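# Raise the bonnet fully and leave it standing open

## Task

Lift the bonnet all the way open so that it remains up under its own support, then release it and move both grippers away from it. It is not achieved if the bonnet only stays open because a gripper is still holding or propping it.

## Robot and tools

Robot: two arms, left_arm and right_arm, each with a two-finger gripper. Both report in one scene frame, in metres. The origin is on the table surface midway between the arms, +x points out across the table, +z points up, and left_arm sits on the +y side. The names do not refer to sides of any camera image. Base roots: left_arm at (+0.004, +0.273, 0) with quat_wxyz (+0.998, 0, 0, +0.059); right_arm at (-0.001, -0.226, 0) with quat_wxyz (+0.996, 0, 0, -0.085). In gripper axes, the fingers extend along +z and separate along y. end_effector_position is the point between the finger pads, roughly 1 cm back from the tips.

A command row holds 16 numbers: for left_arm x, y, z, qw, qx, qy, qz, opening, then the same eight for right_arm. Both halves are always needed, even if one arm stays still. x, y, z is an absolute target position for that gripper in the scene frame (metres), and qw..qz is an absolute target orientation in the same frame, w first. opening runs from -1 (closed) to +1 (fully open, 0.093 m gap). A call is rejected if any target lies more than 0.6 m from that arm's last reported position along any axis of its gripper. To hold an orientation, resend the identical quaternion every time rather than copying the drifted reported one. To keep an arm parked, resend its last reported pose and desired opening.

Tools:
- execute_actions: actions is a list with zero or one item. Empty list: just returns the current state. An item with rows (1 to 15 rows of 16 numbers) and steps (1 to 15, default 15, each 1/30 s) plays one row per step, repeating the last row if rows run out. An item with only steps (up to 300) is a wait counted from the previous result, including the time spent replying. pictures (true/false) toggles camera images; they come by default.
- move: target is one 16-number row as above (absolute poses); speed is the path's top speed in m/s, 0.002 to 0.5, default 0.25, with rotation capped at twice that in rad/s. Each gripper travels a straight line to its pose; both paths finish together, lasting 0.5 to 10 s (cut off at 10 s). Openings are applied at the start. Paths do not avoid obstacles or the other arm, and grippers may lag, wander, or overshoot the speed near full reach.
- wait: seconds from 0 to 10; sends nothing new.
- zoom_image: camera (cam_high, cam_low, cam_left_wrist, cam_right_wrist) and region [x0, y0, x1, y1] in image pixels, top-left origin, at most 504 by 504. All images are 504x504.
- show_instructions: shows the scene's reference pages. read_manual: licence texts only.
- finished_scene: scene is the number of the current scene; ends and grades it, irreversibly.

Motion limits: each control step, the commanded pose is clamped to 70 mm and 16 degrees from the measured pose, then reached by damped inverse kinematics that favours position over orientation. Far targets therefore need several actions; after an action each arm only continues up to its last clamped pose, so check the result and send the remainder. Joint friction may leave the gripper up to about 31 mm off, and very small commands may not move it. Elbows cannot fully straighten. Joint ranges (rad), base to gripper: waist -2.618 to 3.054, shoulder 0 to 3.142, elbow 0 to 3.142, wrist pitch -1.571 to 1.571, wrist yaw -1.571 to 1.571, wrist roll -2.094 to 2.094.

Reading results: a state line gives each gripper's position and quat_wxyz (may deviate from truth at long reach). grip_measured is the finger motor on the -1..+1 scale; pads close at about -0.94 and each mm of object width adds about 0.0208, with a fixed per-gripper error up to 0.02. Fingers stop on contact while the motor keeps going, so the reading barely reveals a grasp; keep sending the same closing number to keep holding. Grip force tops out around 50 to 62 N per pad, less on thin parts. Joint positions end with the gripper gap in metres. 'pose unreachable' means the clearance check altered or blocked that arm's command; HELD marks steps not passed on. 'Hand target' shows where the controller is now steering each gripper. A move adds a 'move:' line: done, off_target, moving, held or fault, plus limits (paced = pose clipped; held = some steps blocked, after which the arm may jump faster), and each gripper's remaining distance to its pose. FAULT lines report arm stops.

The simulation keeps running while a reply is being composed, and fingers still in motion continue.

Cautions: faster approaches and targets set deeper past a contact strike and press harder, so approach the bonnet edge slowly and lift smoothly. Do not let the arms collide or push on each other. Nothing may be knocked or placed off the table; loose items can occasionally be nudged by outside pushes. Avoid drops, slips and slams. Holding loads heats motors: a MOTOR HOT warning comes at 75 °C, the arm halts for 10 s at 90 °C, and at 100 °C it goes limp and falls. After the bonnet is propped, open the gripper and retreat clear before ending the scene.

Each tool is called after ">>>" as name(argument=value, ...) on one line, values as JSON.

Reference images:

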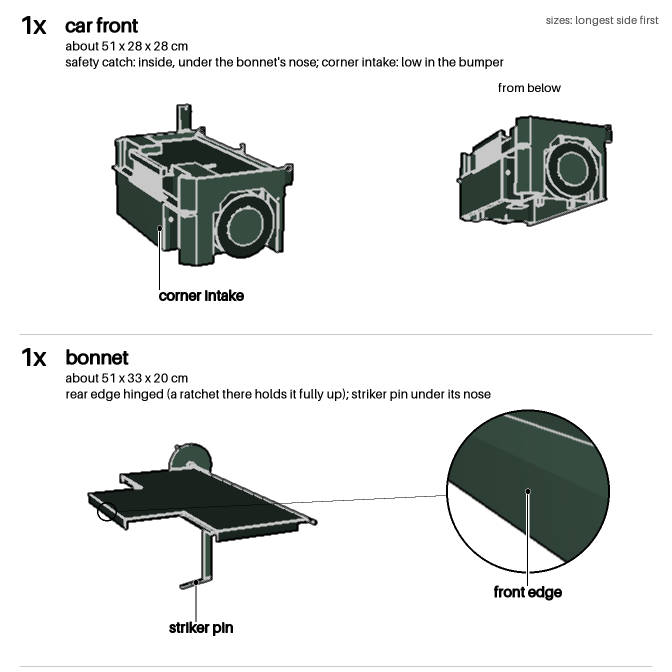

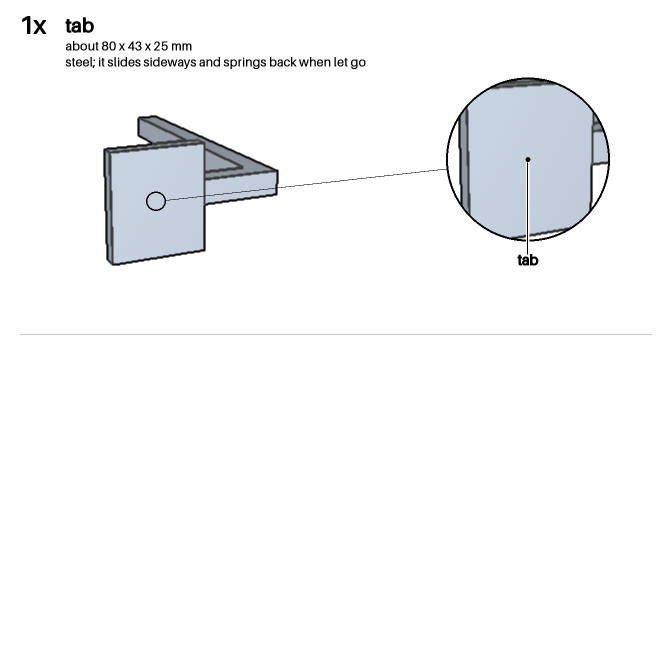

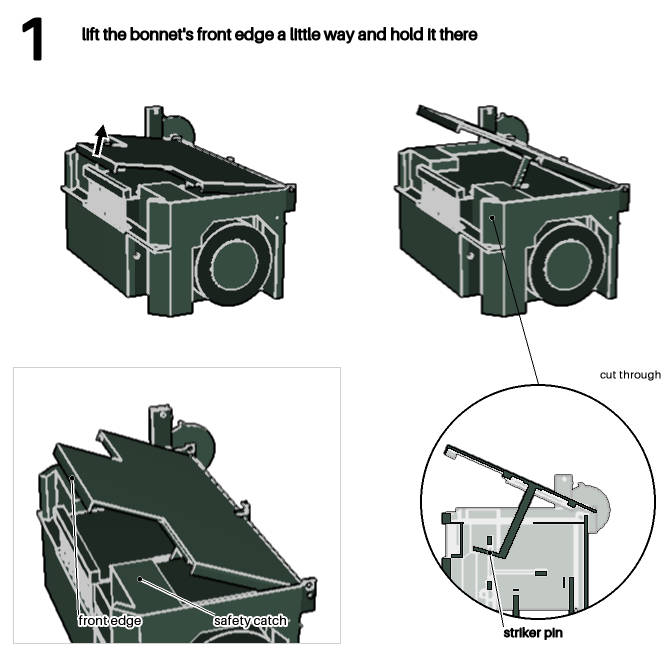

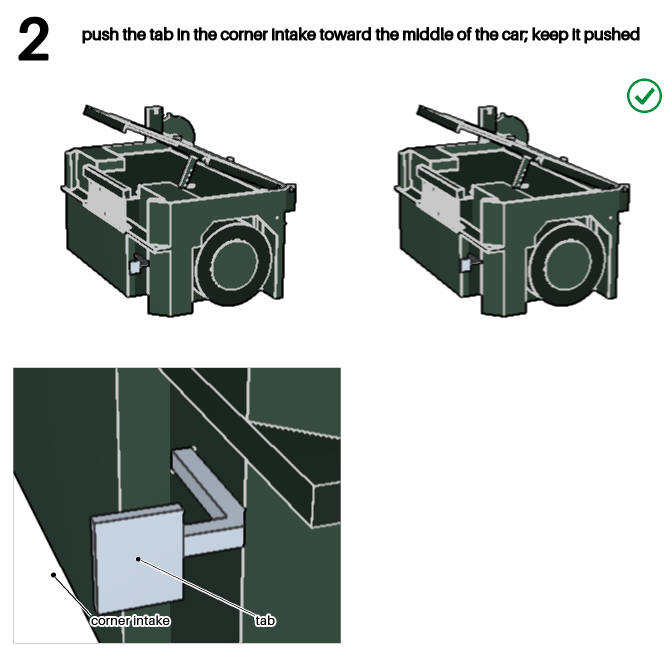

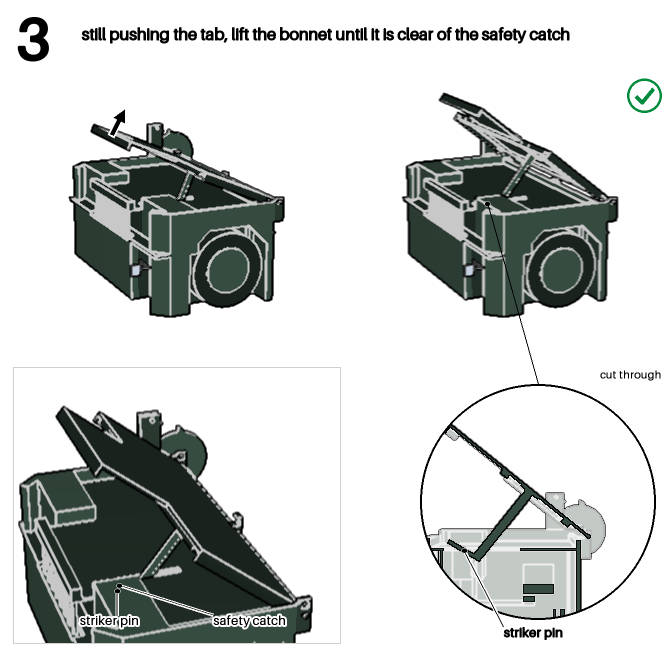

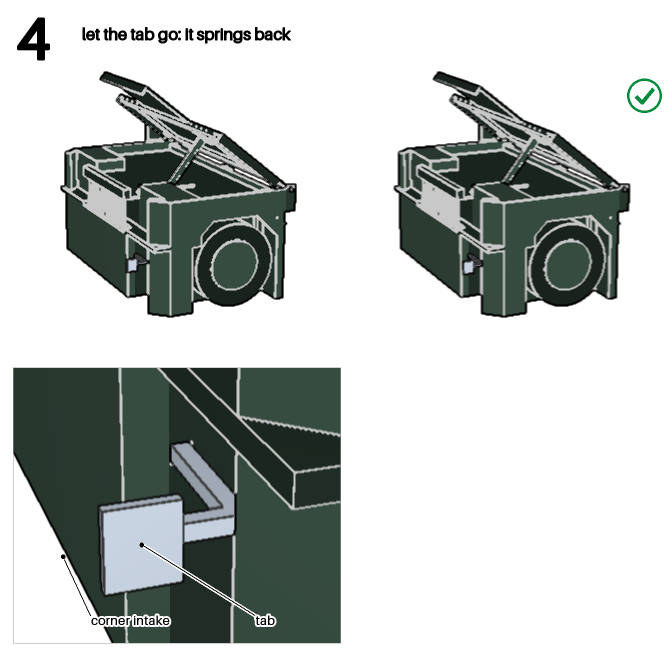

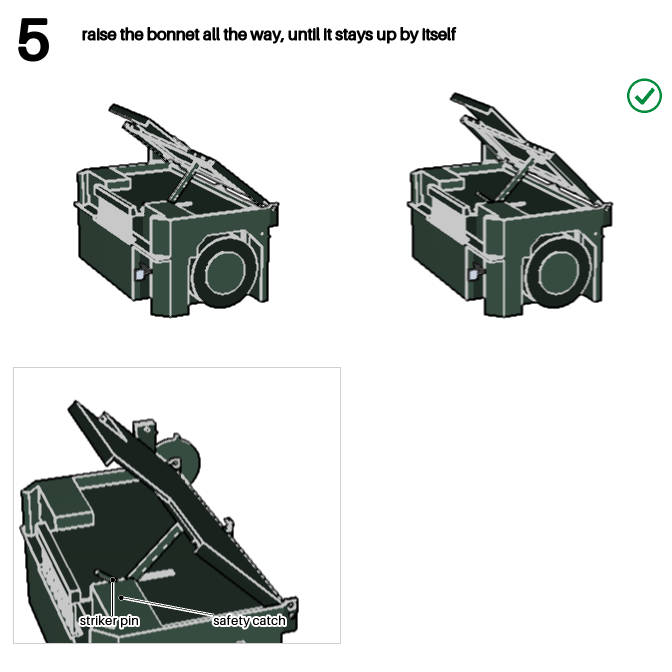

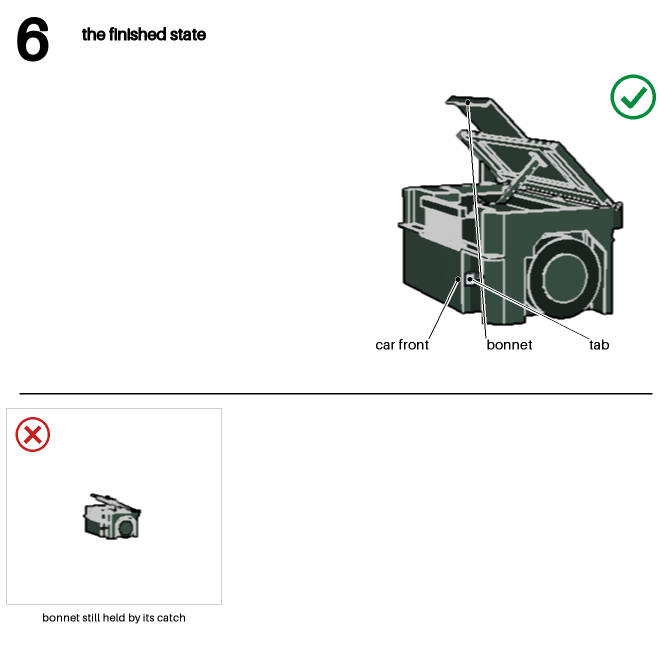

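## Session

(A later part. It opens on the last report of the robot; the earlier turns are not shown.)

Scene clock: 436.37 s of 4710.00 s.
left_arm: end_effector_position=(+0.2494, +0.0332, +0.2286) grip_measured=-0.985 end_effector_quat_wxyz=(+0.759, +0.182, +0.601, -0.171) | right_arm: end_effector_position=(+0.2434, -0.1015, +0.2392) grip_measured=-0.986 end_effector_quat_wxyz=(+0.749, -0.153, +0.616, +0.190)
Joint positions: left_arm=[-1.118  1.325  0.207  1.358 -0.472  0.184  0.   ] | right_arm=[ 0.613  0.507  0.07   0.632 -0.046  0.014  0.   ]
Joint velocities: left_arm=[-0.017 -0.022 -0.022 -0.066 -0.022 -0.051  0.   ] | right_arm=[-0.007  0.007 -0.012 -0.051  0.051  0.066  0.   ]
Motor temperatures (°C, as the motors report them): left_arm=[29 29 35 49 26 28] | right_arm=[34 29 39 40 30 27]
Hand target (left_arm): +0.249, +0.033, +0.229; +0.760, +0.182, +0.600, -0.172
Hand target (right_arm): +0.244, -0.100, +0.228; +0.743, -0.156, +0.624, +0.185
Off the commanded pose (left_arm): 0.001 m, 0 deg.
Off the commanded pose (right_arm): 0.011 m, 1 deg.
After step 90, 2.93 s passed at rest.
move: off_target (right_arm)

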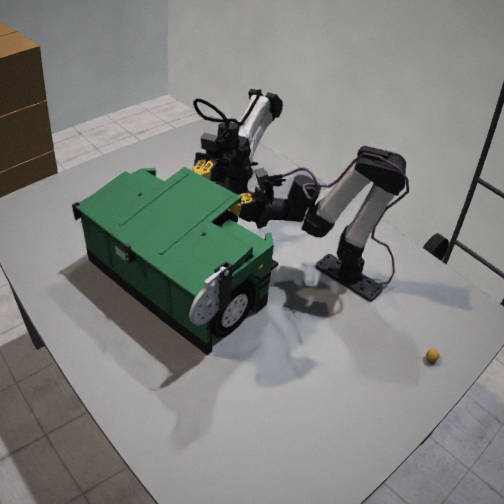

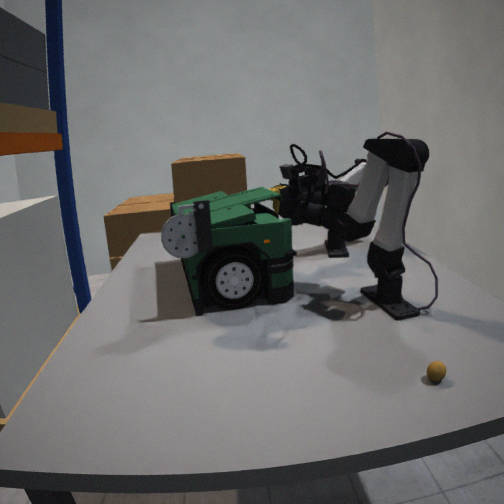

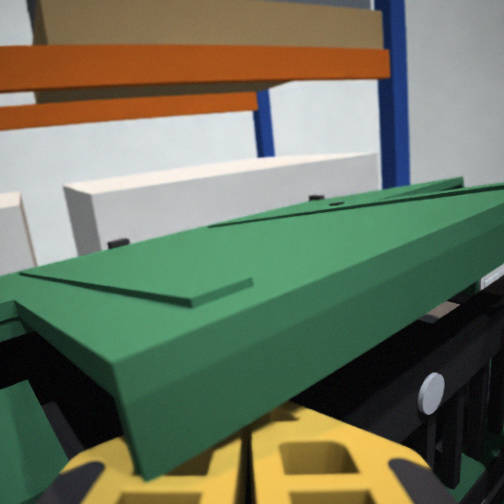

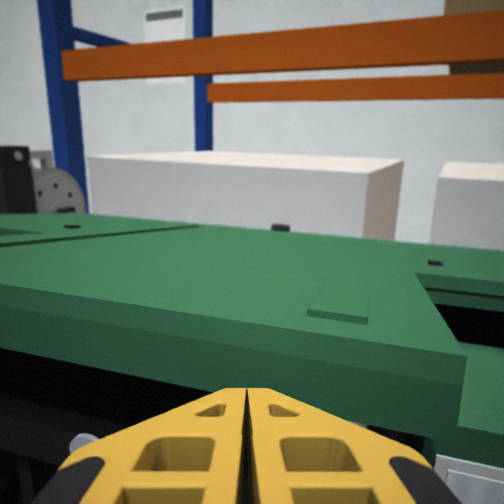

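>>> move(target=[0.249,0.033,0.229,0.76,0.182,0.60,-0.172,-1, 0.25,-0.097,0.215,0.72,-0.165,0.65,0.18,-1], speed=0.03)

>>> move(target=[0.249,0.033,0.229,0.76,0.182,0.60,-0.172,-1, 0.285,-0.08,0.222,0.72,-0.165,0.65,0.18,-1], speed=0.03)

Scene clock: 446.40 s of 4710.00 s.
left_arm: end_effector_position=(+0.2494, +0.0332, +0.2286) grip_measured=-0.985 end_effector_quat_wxyz=(+0.759, +0.182, +0.601, -0.171) | right_arm: end_effector_position=(+0.2484, -0.0992, +0.2239) grip_measured=-0.986 end_effector_quat_wxyz=(+0.730, -0.158, +0.639, +0.184)
Joint positions: left_arm=[-1.118  1.325  0.207  1.358 -0.472  0.184  0.   ] | right_arm=[ 0.613  0.545  0.07   0.61  -0.046  0.011  0.   ]
Joint velocities: left_arm=[-0.012 -0.012 -0.007 -0.095  0.037 -0.007  0.   ] | right_arm=[-0.002 -0.032  0.002 -0.066  0.081 -0.007  0.   ]
Motor temperatures (°C, as the motors report them): left_arm=[29 29 35 49 26 28] | right_arm=[33 29 39 41 29 27]
Hand target (left_arm): +0.249, +0.033, +0.229; +0.760, +0.182, +0.600, -0.172
Hand target (right_arm): +0.250, -0.097, +0.215; +0.720, -0.164, +0.650, +0.180
Off the commanded pose (left_arm): 0.001 m, 0 deg.
Off the commanded pose (right_arm): 0.009 m, 2 deg.
After step 90, 5.20 s passed at rest.
move: done

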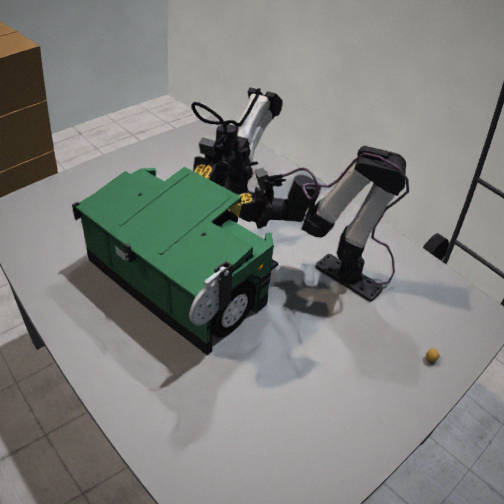

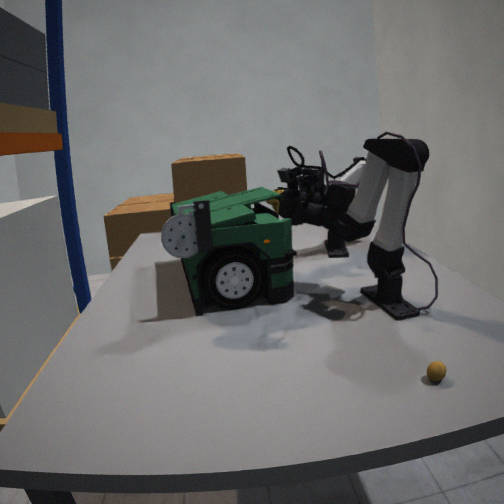

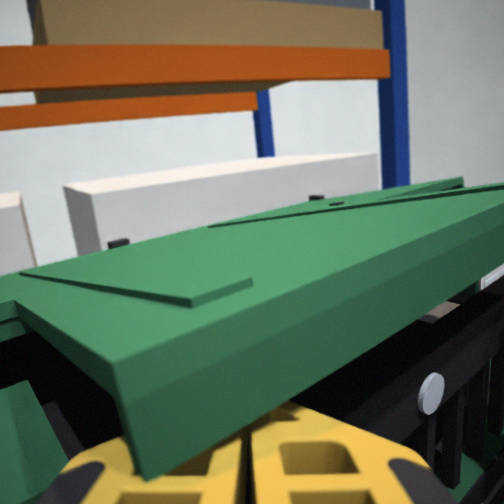

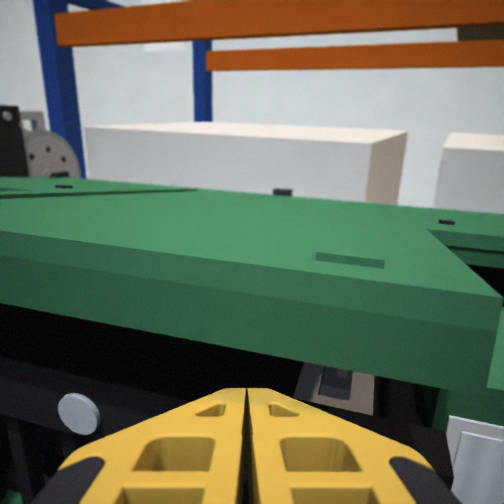

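Scene clock: 448.00 s of 4710.00 s.
left_arm: end_effector_position=(+0.2494, +0.0332, +0.2286) grip_measured=-0.985 end_effector_quat_wxyz=(+0.759, +0.182, +0.601, -0.171) | right_arm: end_effector_position=(+0.2609, -0.0932, +0.2076) grip_measured=-0.986 end_effector_quat_wxyz=(+0.728, -0.159, +0.641, +0.184)
Joint positions: left_arm=[-1.118  1.325  0.207  1.358 -0.472  0.184  0.   ] | right_arm=[ 0.613  0.786  0.033  0.881 -0.046  0.01   0.   ]
Joint velocities: left_arm=[-0.002  0.007 -0.007 -0.007 -0.007 -0.022  0.   ] | right_arm=[ 0.002  0.007  0.002  0.051  0.022 -0.022  0.   ]
Motor temperatures (°C, as the motors report them): left_arm=[29 29 35 49 26 28] | right_arm=[33 29 40 41 29 27]
Hand target (left_arm): +0.249, +0.033, +0.229; +0.760, +0.182, +0.600, -0.172
Hand target (right_arm): +0.279, -0.082, +0.221; +0.720, -0.165, +0.650, +0.180
Off the commanded pose (left_arm): 0.001 m, 0 deg.
Off the commanded pose (right_arm): 0.031 m, 2 deg.
move: off_target (right_arm)

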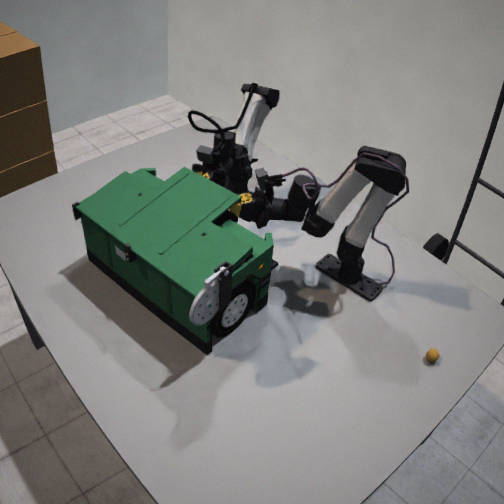

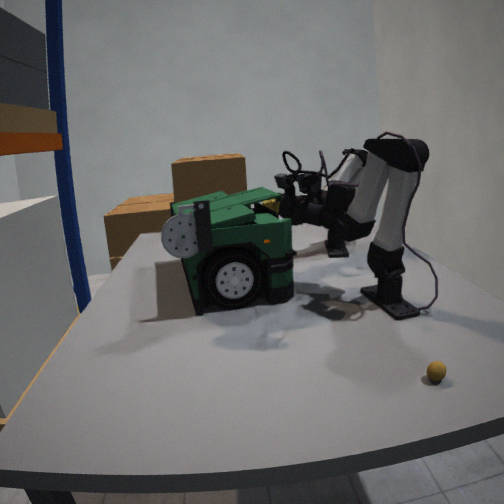

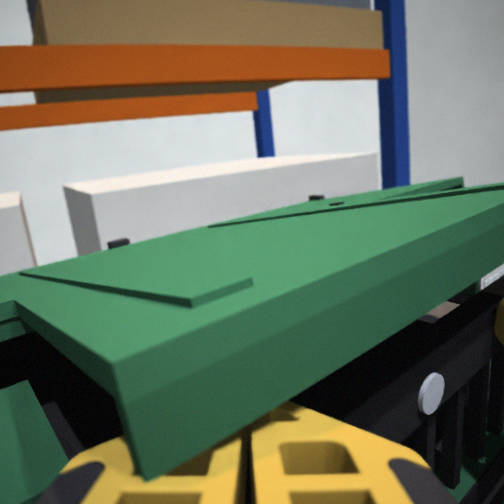

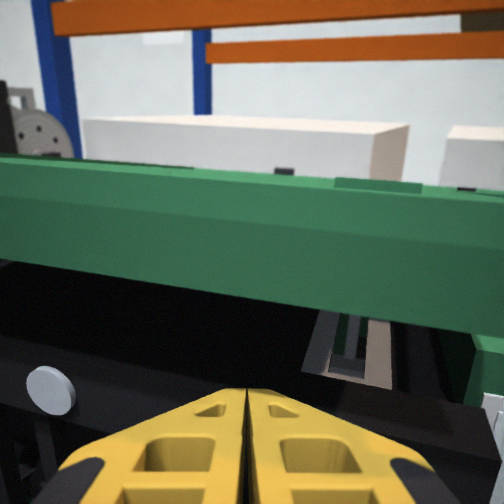

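>>> move(target=[0.249,0.033,0.229,0.76,0.182,0.60,-0.172,-1, 0.262,-0.092,0.25,0.72,-0.165,0.65,0.18,-1], speed=0.03)

Scene clock: 452.83 s of 4710.00 s.
left_arm: end_effector_position=(+0.2494, +0.0332, +0.2286) grip_measured=-0.985 end_effector_quat_wxyz=(+0.759, +0.182, +0.601, -0.171) | right_arm: end_effector_position=(+0.2603, -0.0935, +0.2082) grip_measured=-0.986 end_effector_quat_wxyz=(+0.679, -0.169, +0.693, +0.173)
Joint positions: left_arm=[-1.118  1.325  0.207  1.358 -0.472  0.184  0.   ] | right_arm=[ 0.613  0.612  0.162  0.432 -0.046  0.01   0.   ]
Joint velocities: left_arm=[-0.007  0.002  0.002 -0.007 -0.095 -0.022  0.   ] | right_arm=[-0.002 -0.012  0.007 -0.081  0.007  0.037  0.   ]
Motor temperatures (°C, as the motors report them): left_arm=[29 29 35 49 26 28] | right_arm=[33 30 43 41 29 27]
Hand target (left_arm): +0.249, +0.033, +0.229; +0.760, +0.182, +0.600, -0.172
Hand target (right_arm): +0.259, -0.093, +0.249; +0.720, -0.165, +0.650, +0.180
Off the commanded pose (left_arm): 0.001 m, 0 deg.
Off the commanded pose (right_arm): 0.042 m, 7 deg.
After step 90, 0.17 s passed at rest.
move: off_target (right_arm)

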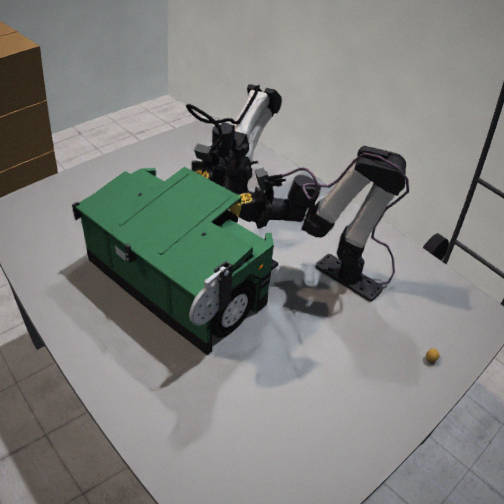

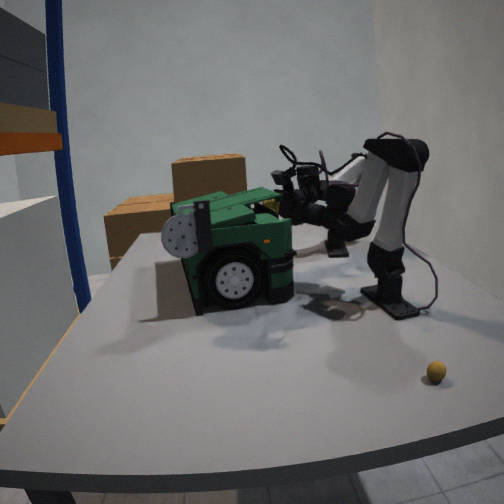

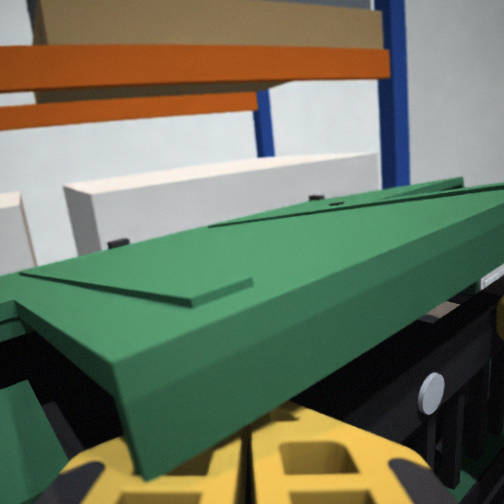

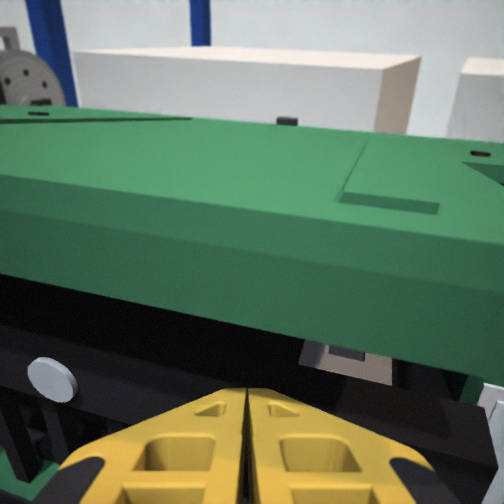

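>>> move(target=[0.215,0.052,0.229,0.76,0.182,0.60,-0.172,-1, 0.235,-0.106,0.21,0.72,-0.165,0.65,0.18,-1], speed=0.04)

>>> move(target=[0.215,0.052,0.245,0.72,0.18,0.645,-0.18,-1, 0.235,-0.106,0.25,0.743,-0.156,0.624,0.185,-1], speed=0.04)

Scene clock: 459.80 s of 4710.00 s.
left_arm: end_effector_position=(+0.2184, +0.0490, +0.2314) grip_measured=-0.985 end_effector_quat_wxyz=(+0.759, +0.179, +0.600, -0.175) | right_arm: end_effector_position=(+0.2359, -0.1037, +0.2168) grip_measured=-0.986 end_effector_quat_wxyz=(+0.722, -0.163, +0.647, +0.185)
Joint positions: left_arm=[-1.228  1.13   0.118  1.272 -0.577  0.207  0.   ] | right_arm=[ 0.613  0.374  0.056  0.428 -0.054  0.01   0.   ]
Joint velocities: left_arm=[-0.002 -0.012 -0.022 -0.066 -0.037  0.007  0.   ] | right_arm=[-0.017 -0.007  0.007  0.037 -0.051 -0.066  0.   ]
Motor temperatures (°C, as the motors report them): left_arm=[29 29 35 49 26 28] | right_arm=[33 30 44 43 29 27]
Hand target (left_arm): +0.215, +0.052, +0.229; +0.759, +0.181, +0.601, -0.172
Hand target (right_arm): +0.235, -0.106, +0.210; +0.720, -0.166, +0.649, +0.180
Off the commanded pose (left_arm): 0.005 m, 0 deg.
Off the commanded pose (right_arm): 0.007 m, 1 deg.
After step 90, 2.17 s passed at rest.
move: done

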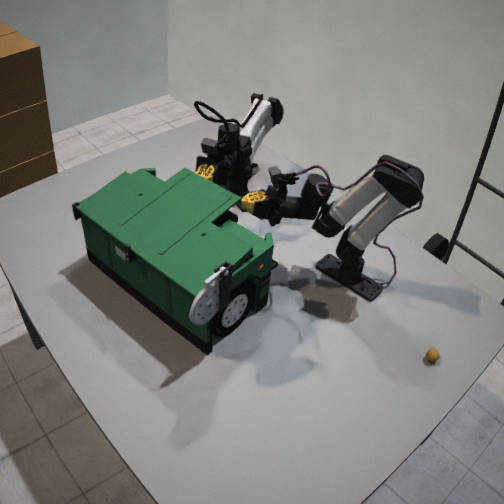

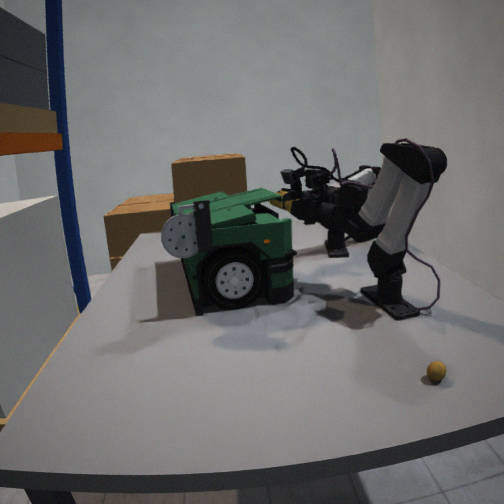

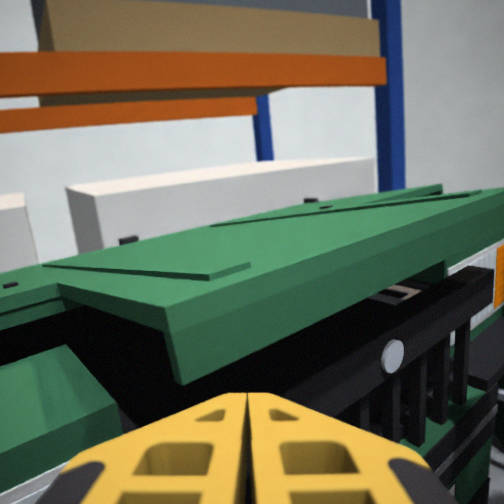

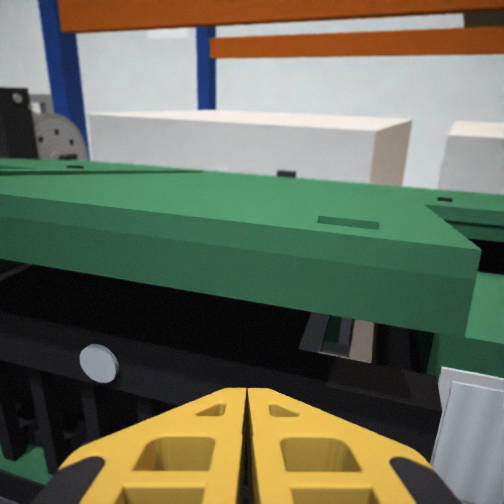

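Scene clock: 461.83 s of 4710.00 s.
left_arm: end_effector_position=(+0.2165, +0.0531, +0.2291) grip_measured=-0.985 end_effector_quat_wxyz=(+0.712, +0.195, +0.655, -0.164) | right_arm: end_effector_position=(+0.2353, -0.1039, +0.2380) grip_measured=-0.986 end_effector_quat_wxyz=(+0.734, -0.160, +0.632, +0.187)
Joint positions: left_arm=[-1.24   0.858  0.205  0.735 -0.603  0.109  0.   ] | right_arm=[ 0.613  0.374  0.102  0.421 -0.054  0.01   0.   ]
Joint velocities: left_arm=[-0.002 -0.007  0.007  0.007  0.007 -0.081  0.   ] | right_arm=[ 0.002 -0.002 -0.017  0.022  0.051 -0.037  0.   ]
Motor temperatures (°C, as the motors report them): left_arm=[29 29 35 49 26 28] | right_arm=[33 29 45 43 29 27]
Hand target (left_arm): +0.215, +0.053, +0.246; +0.721, +0.180, +0.645, -0.180
Hand target (right_arm): +0.234, -0.106, +0.250; +0.743, -0.157, +0.624, +0.185
Off the commanded pose (left_arm): 0.016 m, 3 deg.
Off the commanded pose (right_arm): 0.012 m, 1 deg.
move: off_target (left_arm, right_arm)

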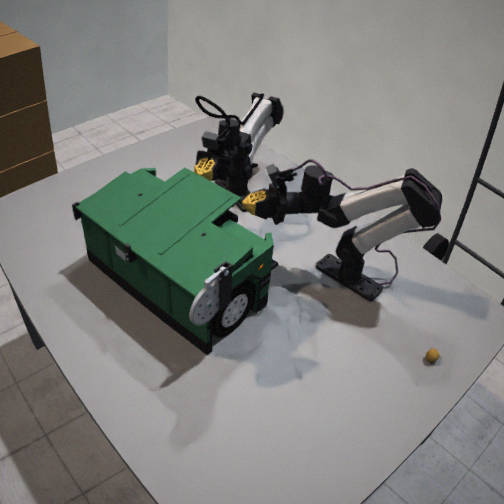

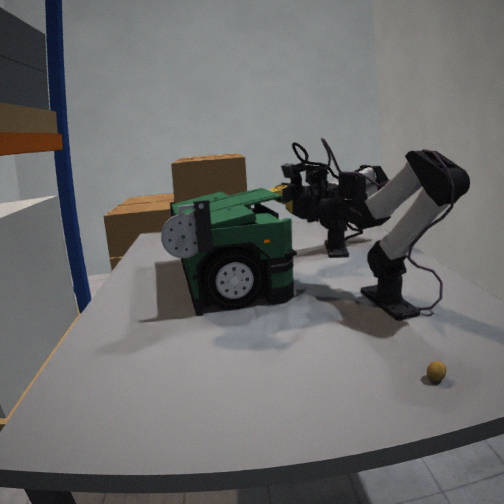

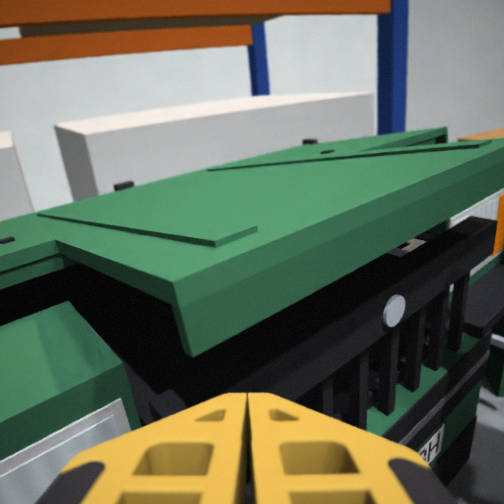

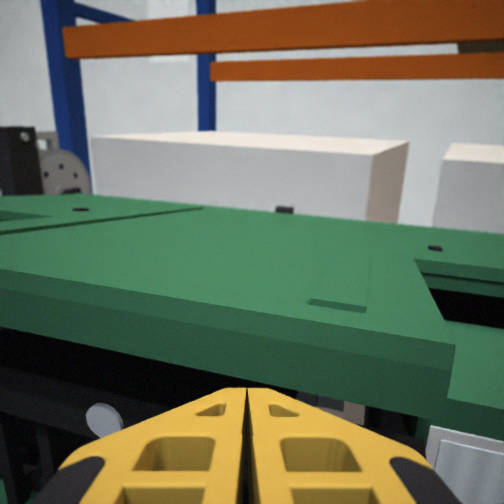

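>>> move(target=[0.215,0.052,0.258,0.72,0.18,0.645,-0.18,-1,0.20,-0.13,0.25,0.743,-0.156,0.624,0.185,-1], speed=0.1)

Scene clock: 476.03 s of 4710.00 s.
left_arm: end_effector_position=(+0.2166, +0.0530, +0.2424) grip_measured=-0.985 end_effector_quat_wxyz=(+0.712, +0.194, +0.655, -0.166) | right_arm: end_effector_position=(+0.2098, -0.1258, +0.2360) grip_measured=-0.986 end_effector_quat_wxyz=(+0.731, -0.160, +0.639, +0.180)
Joint positions: left_arm=[-1.24   0.82   0.25   0.653 -0.603  0.106  0.   ] | right_arm=[ 0.509  0.02   0.123  0.032 -0.146  0.015  0.   ]
Joint velocities: left_arm=[-0.002 -0.017 -0.007  0.022 -0.037 -0.066  0.   ] | right_arm=[-0.002 -0.017 -0.007 -0.022 -0.022 -0.11   0.   ]
Motor temperatures (°C, as the motors report them): left_arm=[29 29 38 50 26 28] | right_arm=[32 29 46 42 29 27]
Hand target (left_arm): +0.215, +0.053, +0.258; +0.720, +0.180, +0.645, -0.180
Hand target (right_arm): +0.204, -0.128, +0.250; +0.743, -0.157, +0.624, +0.184
Off the commanded pose (left_arm): 0.016 m, 3 deg.
Off the commanded pose (right_arm): 0.018 m, 2 deg.
joint sent to its limit (right arm) — the command would take joint 2 (shoulder) past its lower limit, so that joint was sent only as far as its limit.
After step 90, 9.97 s passed at rest.
move: off_target (left_arm, right_arm)

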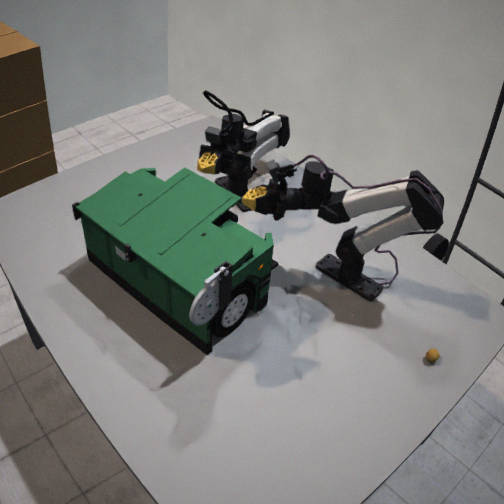

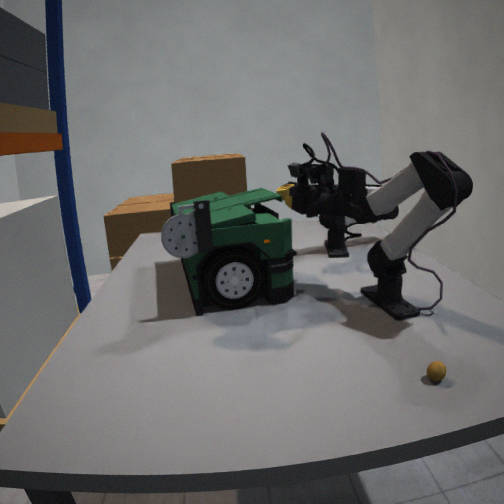

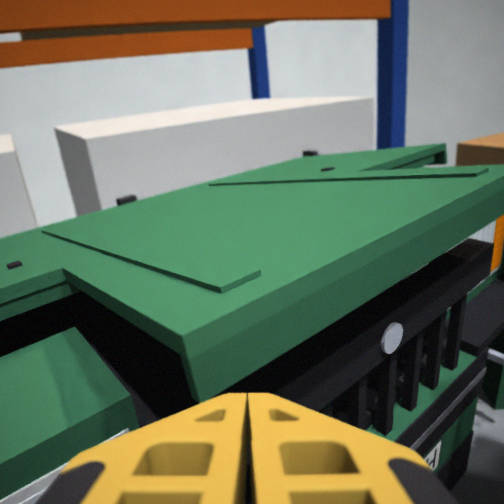

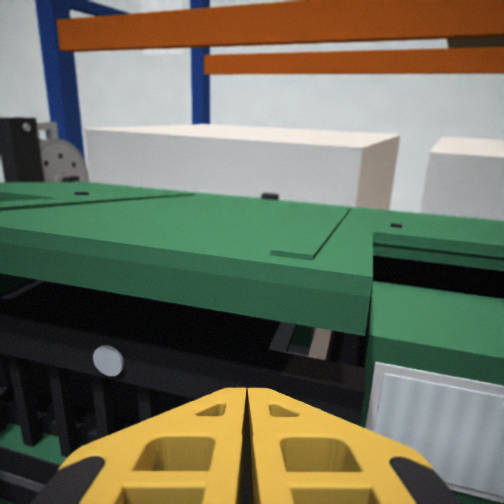

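>>> move(target=[0.245,0.035,0.25,0.72,0.18,0.645,-0.18,-1,0.20,-0.13,0.25,0.743,-0.156,0.624,0.185,-1], speed=0.04)

Scene clock: 481.10 s of 4710.00 s.
left_arm: end_effector_position=(+0.2409, +0.0397, +0.2264) grip_measured=-0.985 end_effector_quat_wxyz=(+0.702, +0.200, +0.665, -0.157) | right_arm: end_effector_position=(+0.2099, -0.1255, +0.2342) grip_measured=-0.986 end_effector_quat_wxyz=(+0.728, -0.161, +0.641, +0.180)
Joint positions: left_arm=[-1.153  1.012  0.276  0.778 -0.522  0.093  0.   ] | right_arm=[ 0.509  0.02   0.123  0.025 -0.147  0.016  0.   ]
Joint velocities: left_arm=[ 0.007  0.002 -0.007 -0.037 -0.007 -0.007  0.   ] | right_arm=[-0.017  0.017 -0.002  0.051 -0.051  0.051  0.   ]
Motor temperatures (°C, as the motors report them): left_arm=[29 29 38 50 26 28] | right_arm=[32 29 46 42 29 27]
Hand target (left_arm): +0.244, +0.036, +0.250; +0.720, +0.181, +0.645, -0.179
Hand target (right_arm): +0.204, -0.128, +0.251; +0.743, -0.157, +0.624, +0.185
Off the commanded pose (left_arm): 0.024 m, 5 deg.
Off the commanded pose (right_arm): 0.019 m, 3 deg.
joint sent to its limit (right arm) — the command would take joint 2 (shoulder) past its lower limit, so that joint was sent only as far as its limit.
After step 90, 0.93 s passed at rest.
move: off_target (left_arm, right_arm)

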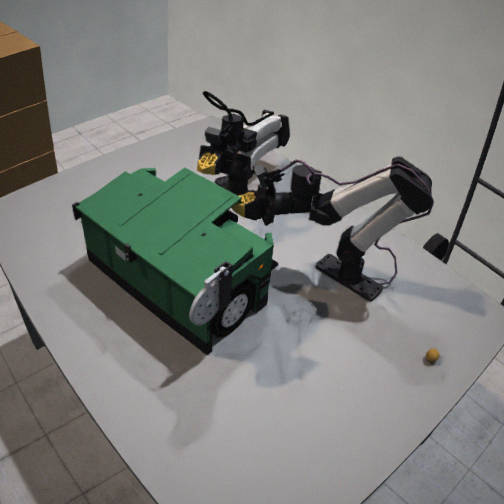

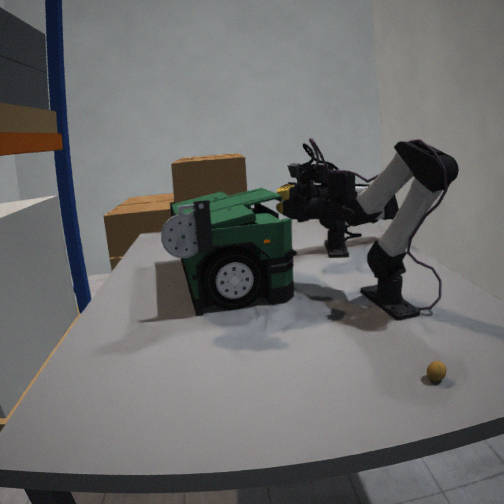

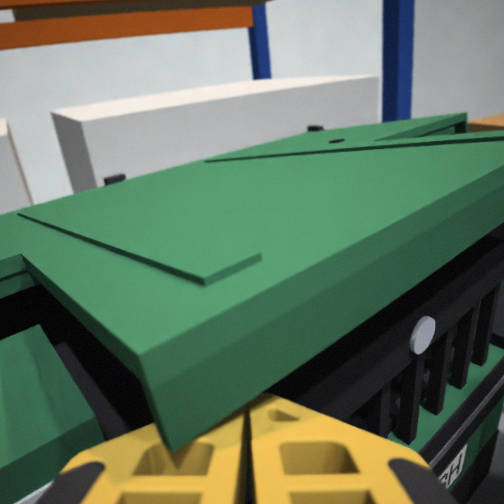

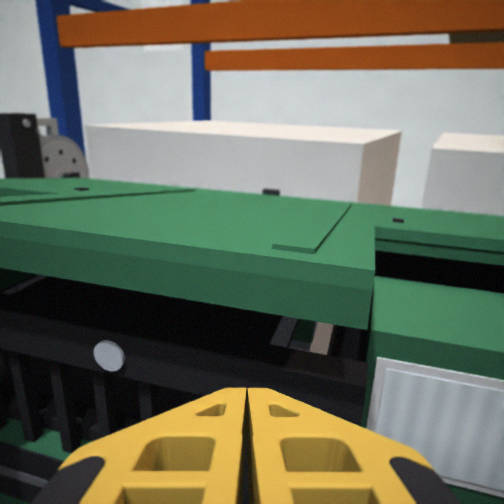

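>>> move(target=[0.25,0.033,0.30,0.72,0.18,0.645,-0.18,-1,0.20,-0.13,0.25,0.743,-0.156,0.624,0.185,-1], speed=0.04)

Scene clock: 486.20 s of 4710.00 s.
left_arm: end_effector_position=(+0.2408, +0.0401, +0.2255) grip_measured=-0.986 end_effector_quat_wxyz=(+0.654, +0.244, +0.705, -0.123) | right_arm: end_effector_position=(+0.2100, -0.1255, +0.2331) grip_measured=-0.986 end_effector_quat_wxyz=(+0.727, -0.161, +0.643, +0.180)
Joint positions: left_arm=[-1.144  0.918  0.401  0.386 -0.503  0.084  0.   ] | right_arm=[ 0.509  0.02   0.123  0.02  -0.147  0.016  0.   ]
Joint velocities: left_arm=[-0.017 -0.002  0.012 -0.066  0.022 -0.037  0.   ] | right_arm=[-0.002  0.012  0.002 -0.007  0.037  0.007  0.   ]
Motor temperatures (°C, as the motors report them): left_arm=[29 29 39 51 26 28] | right_arm=[32 29 46 42 29 27]
Hand target (left_arm): +0.243, +0.042, +0.298; +0.719, +0.182, +0.647, -0.179
Hand target (right_arm): +0.204, -0.128, +0.251; +0.742, -0.157, +0.625, +0.185
Off the commanded pose (left_arm): 0.075 m, 14 deg.
Off the commanded pose (right_arm): 0.020 m, 3 deg.
joint sent to its limit (right arm) — the command would take joint 2 (shoulder) past its lower limit, so that joint was sent only as far as its limit.
move: off_target (left_arm, right_arm)

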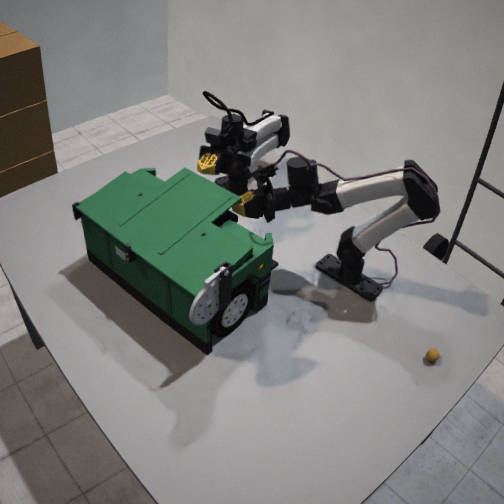

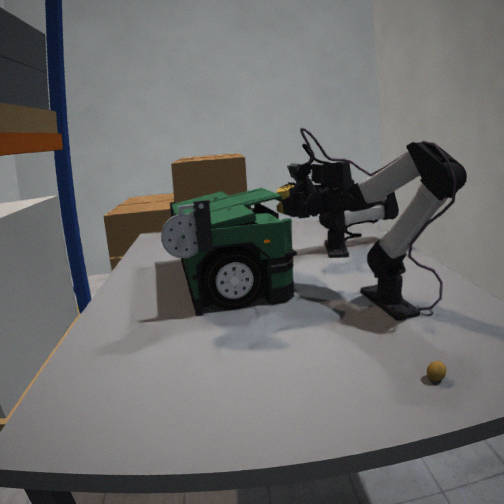

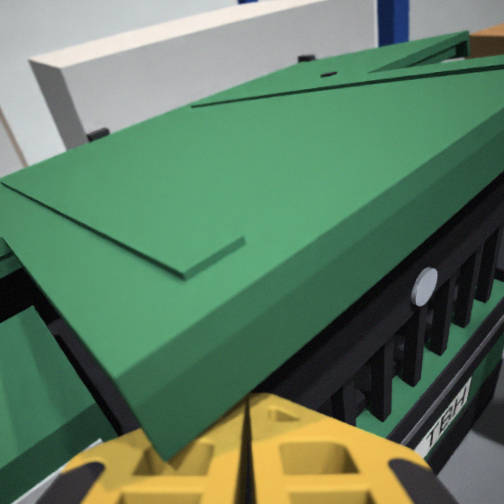

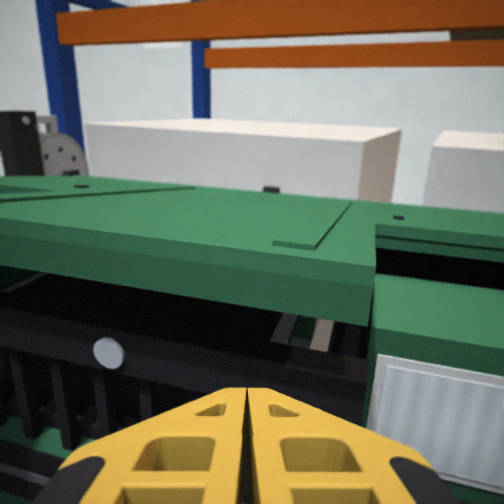

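>>> zoom_image(camera="cam_low", region=[150,150,350,310])

>>> zoom_image(camera="cam_high", region=[170,140,320,260])

Region (150, 150, 350, 310) of cam_low's 504x504 image, scaled by 2.520, with more detail than that image has; it fills the top 403 rows of this view, and the rest is white.

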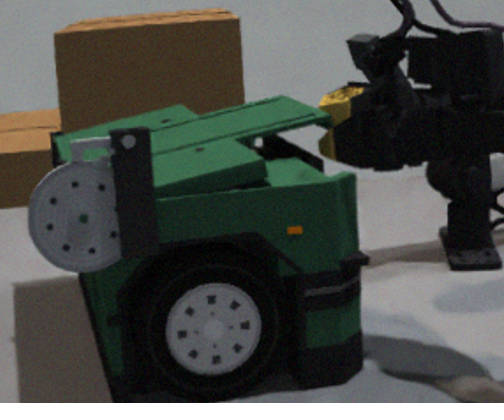

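Region (170, 140, 320, 260) of cam_high's 504x504 image, scaled by 3.360, with more detail than that image has; it fills the top 403 rows of this view, and the rest is white.

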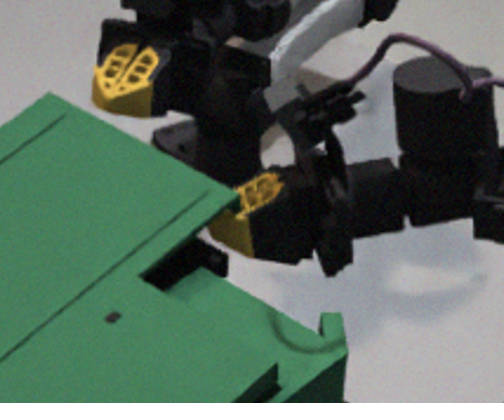

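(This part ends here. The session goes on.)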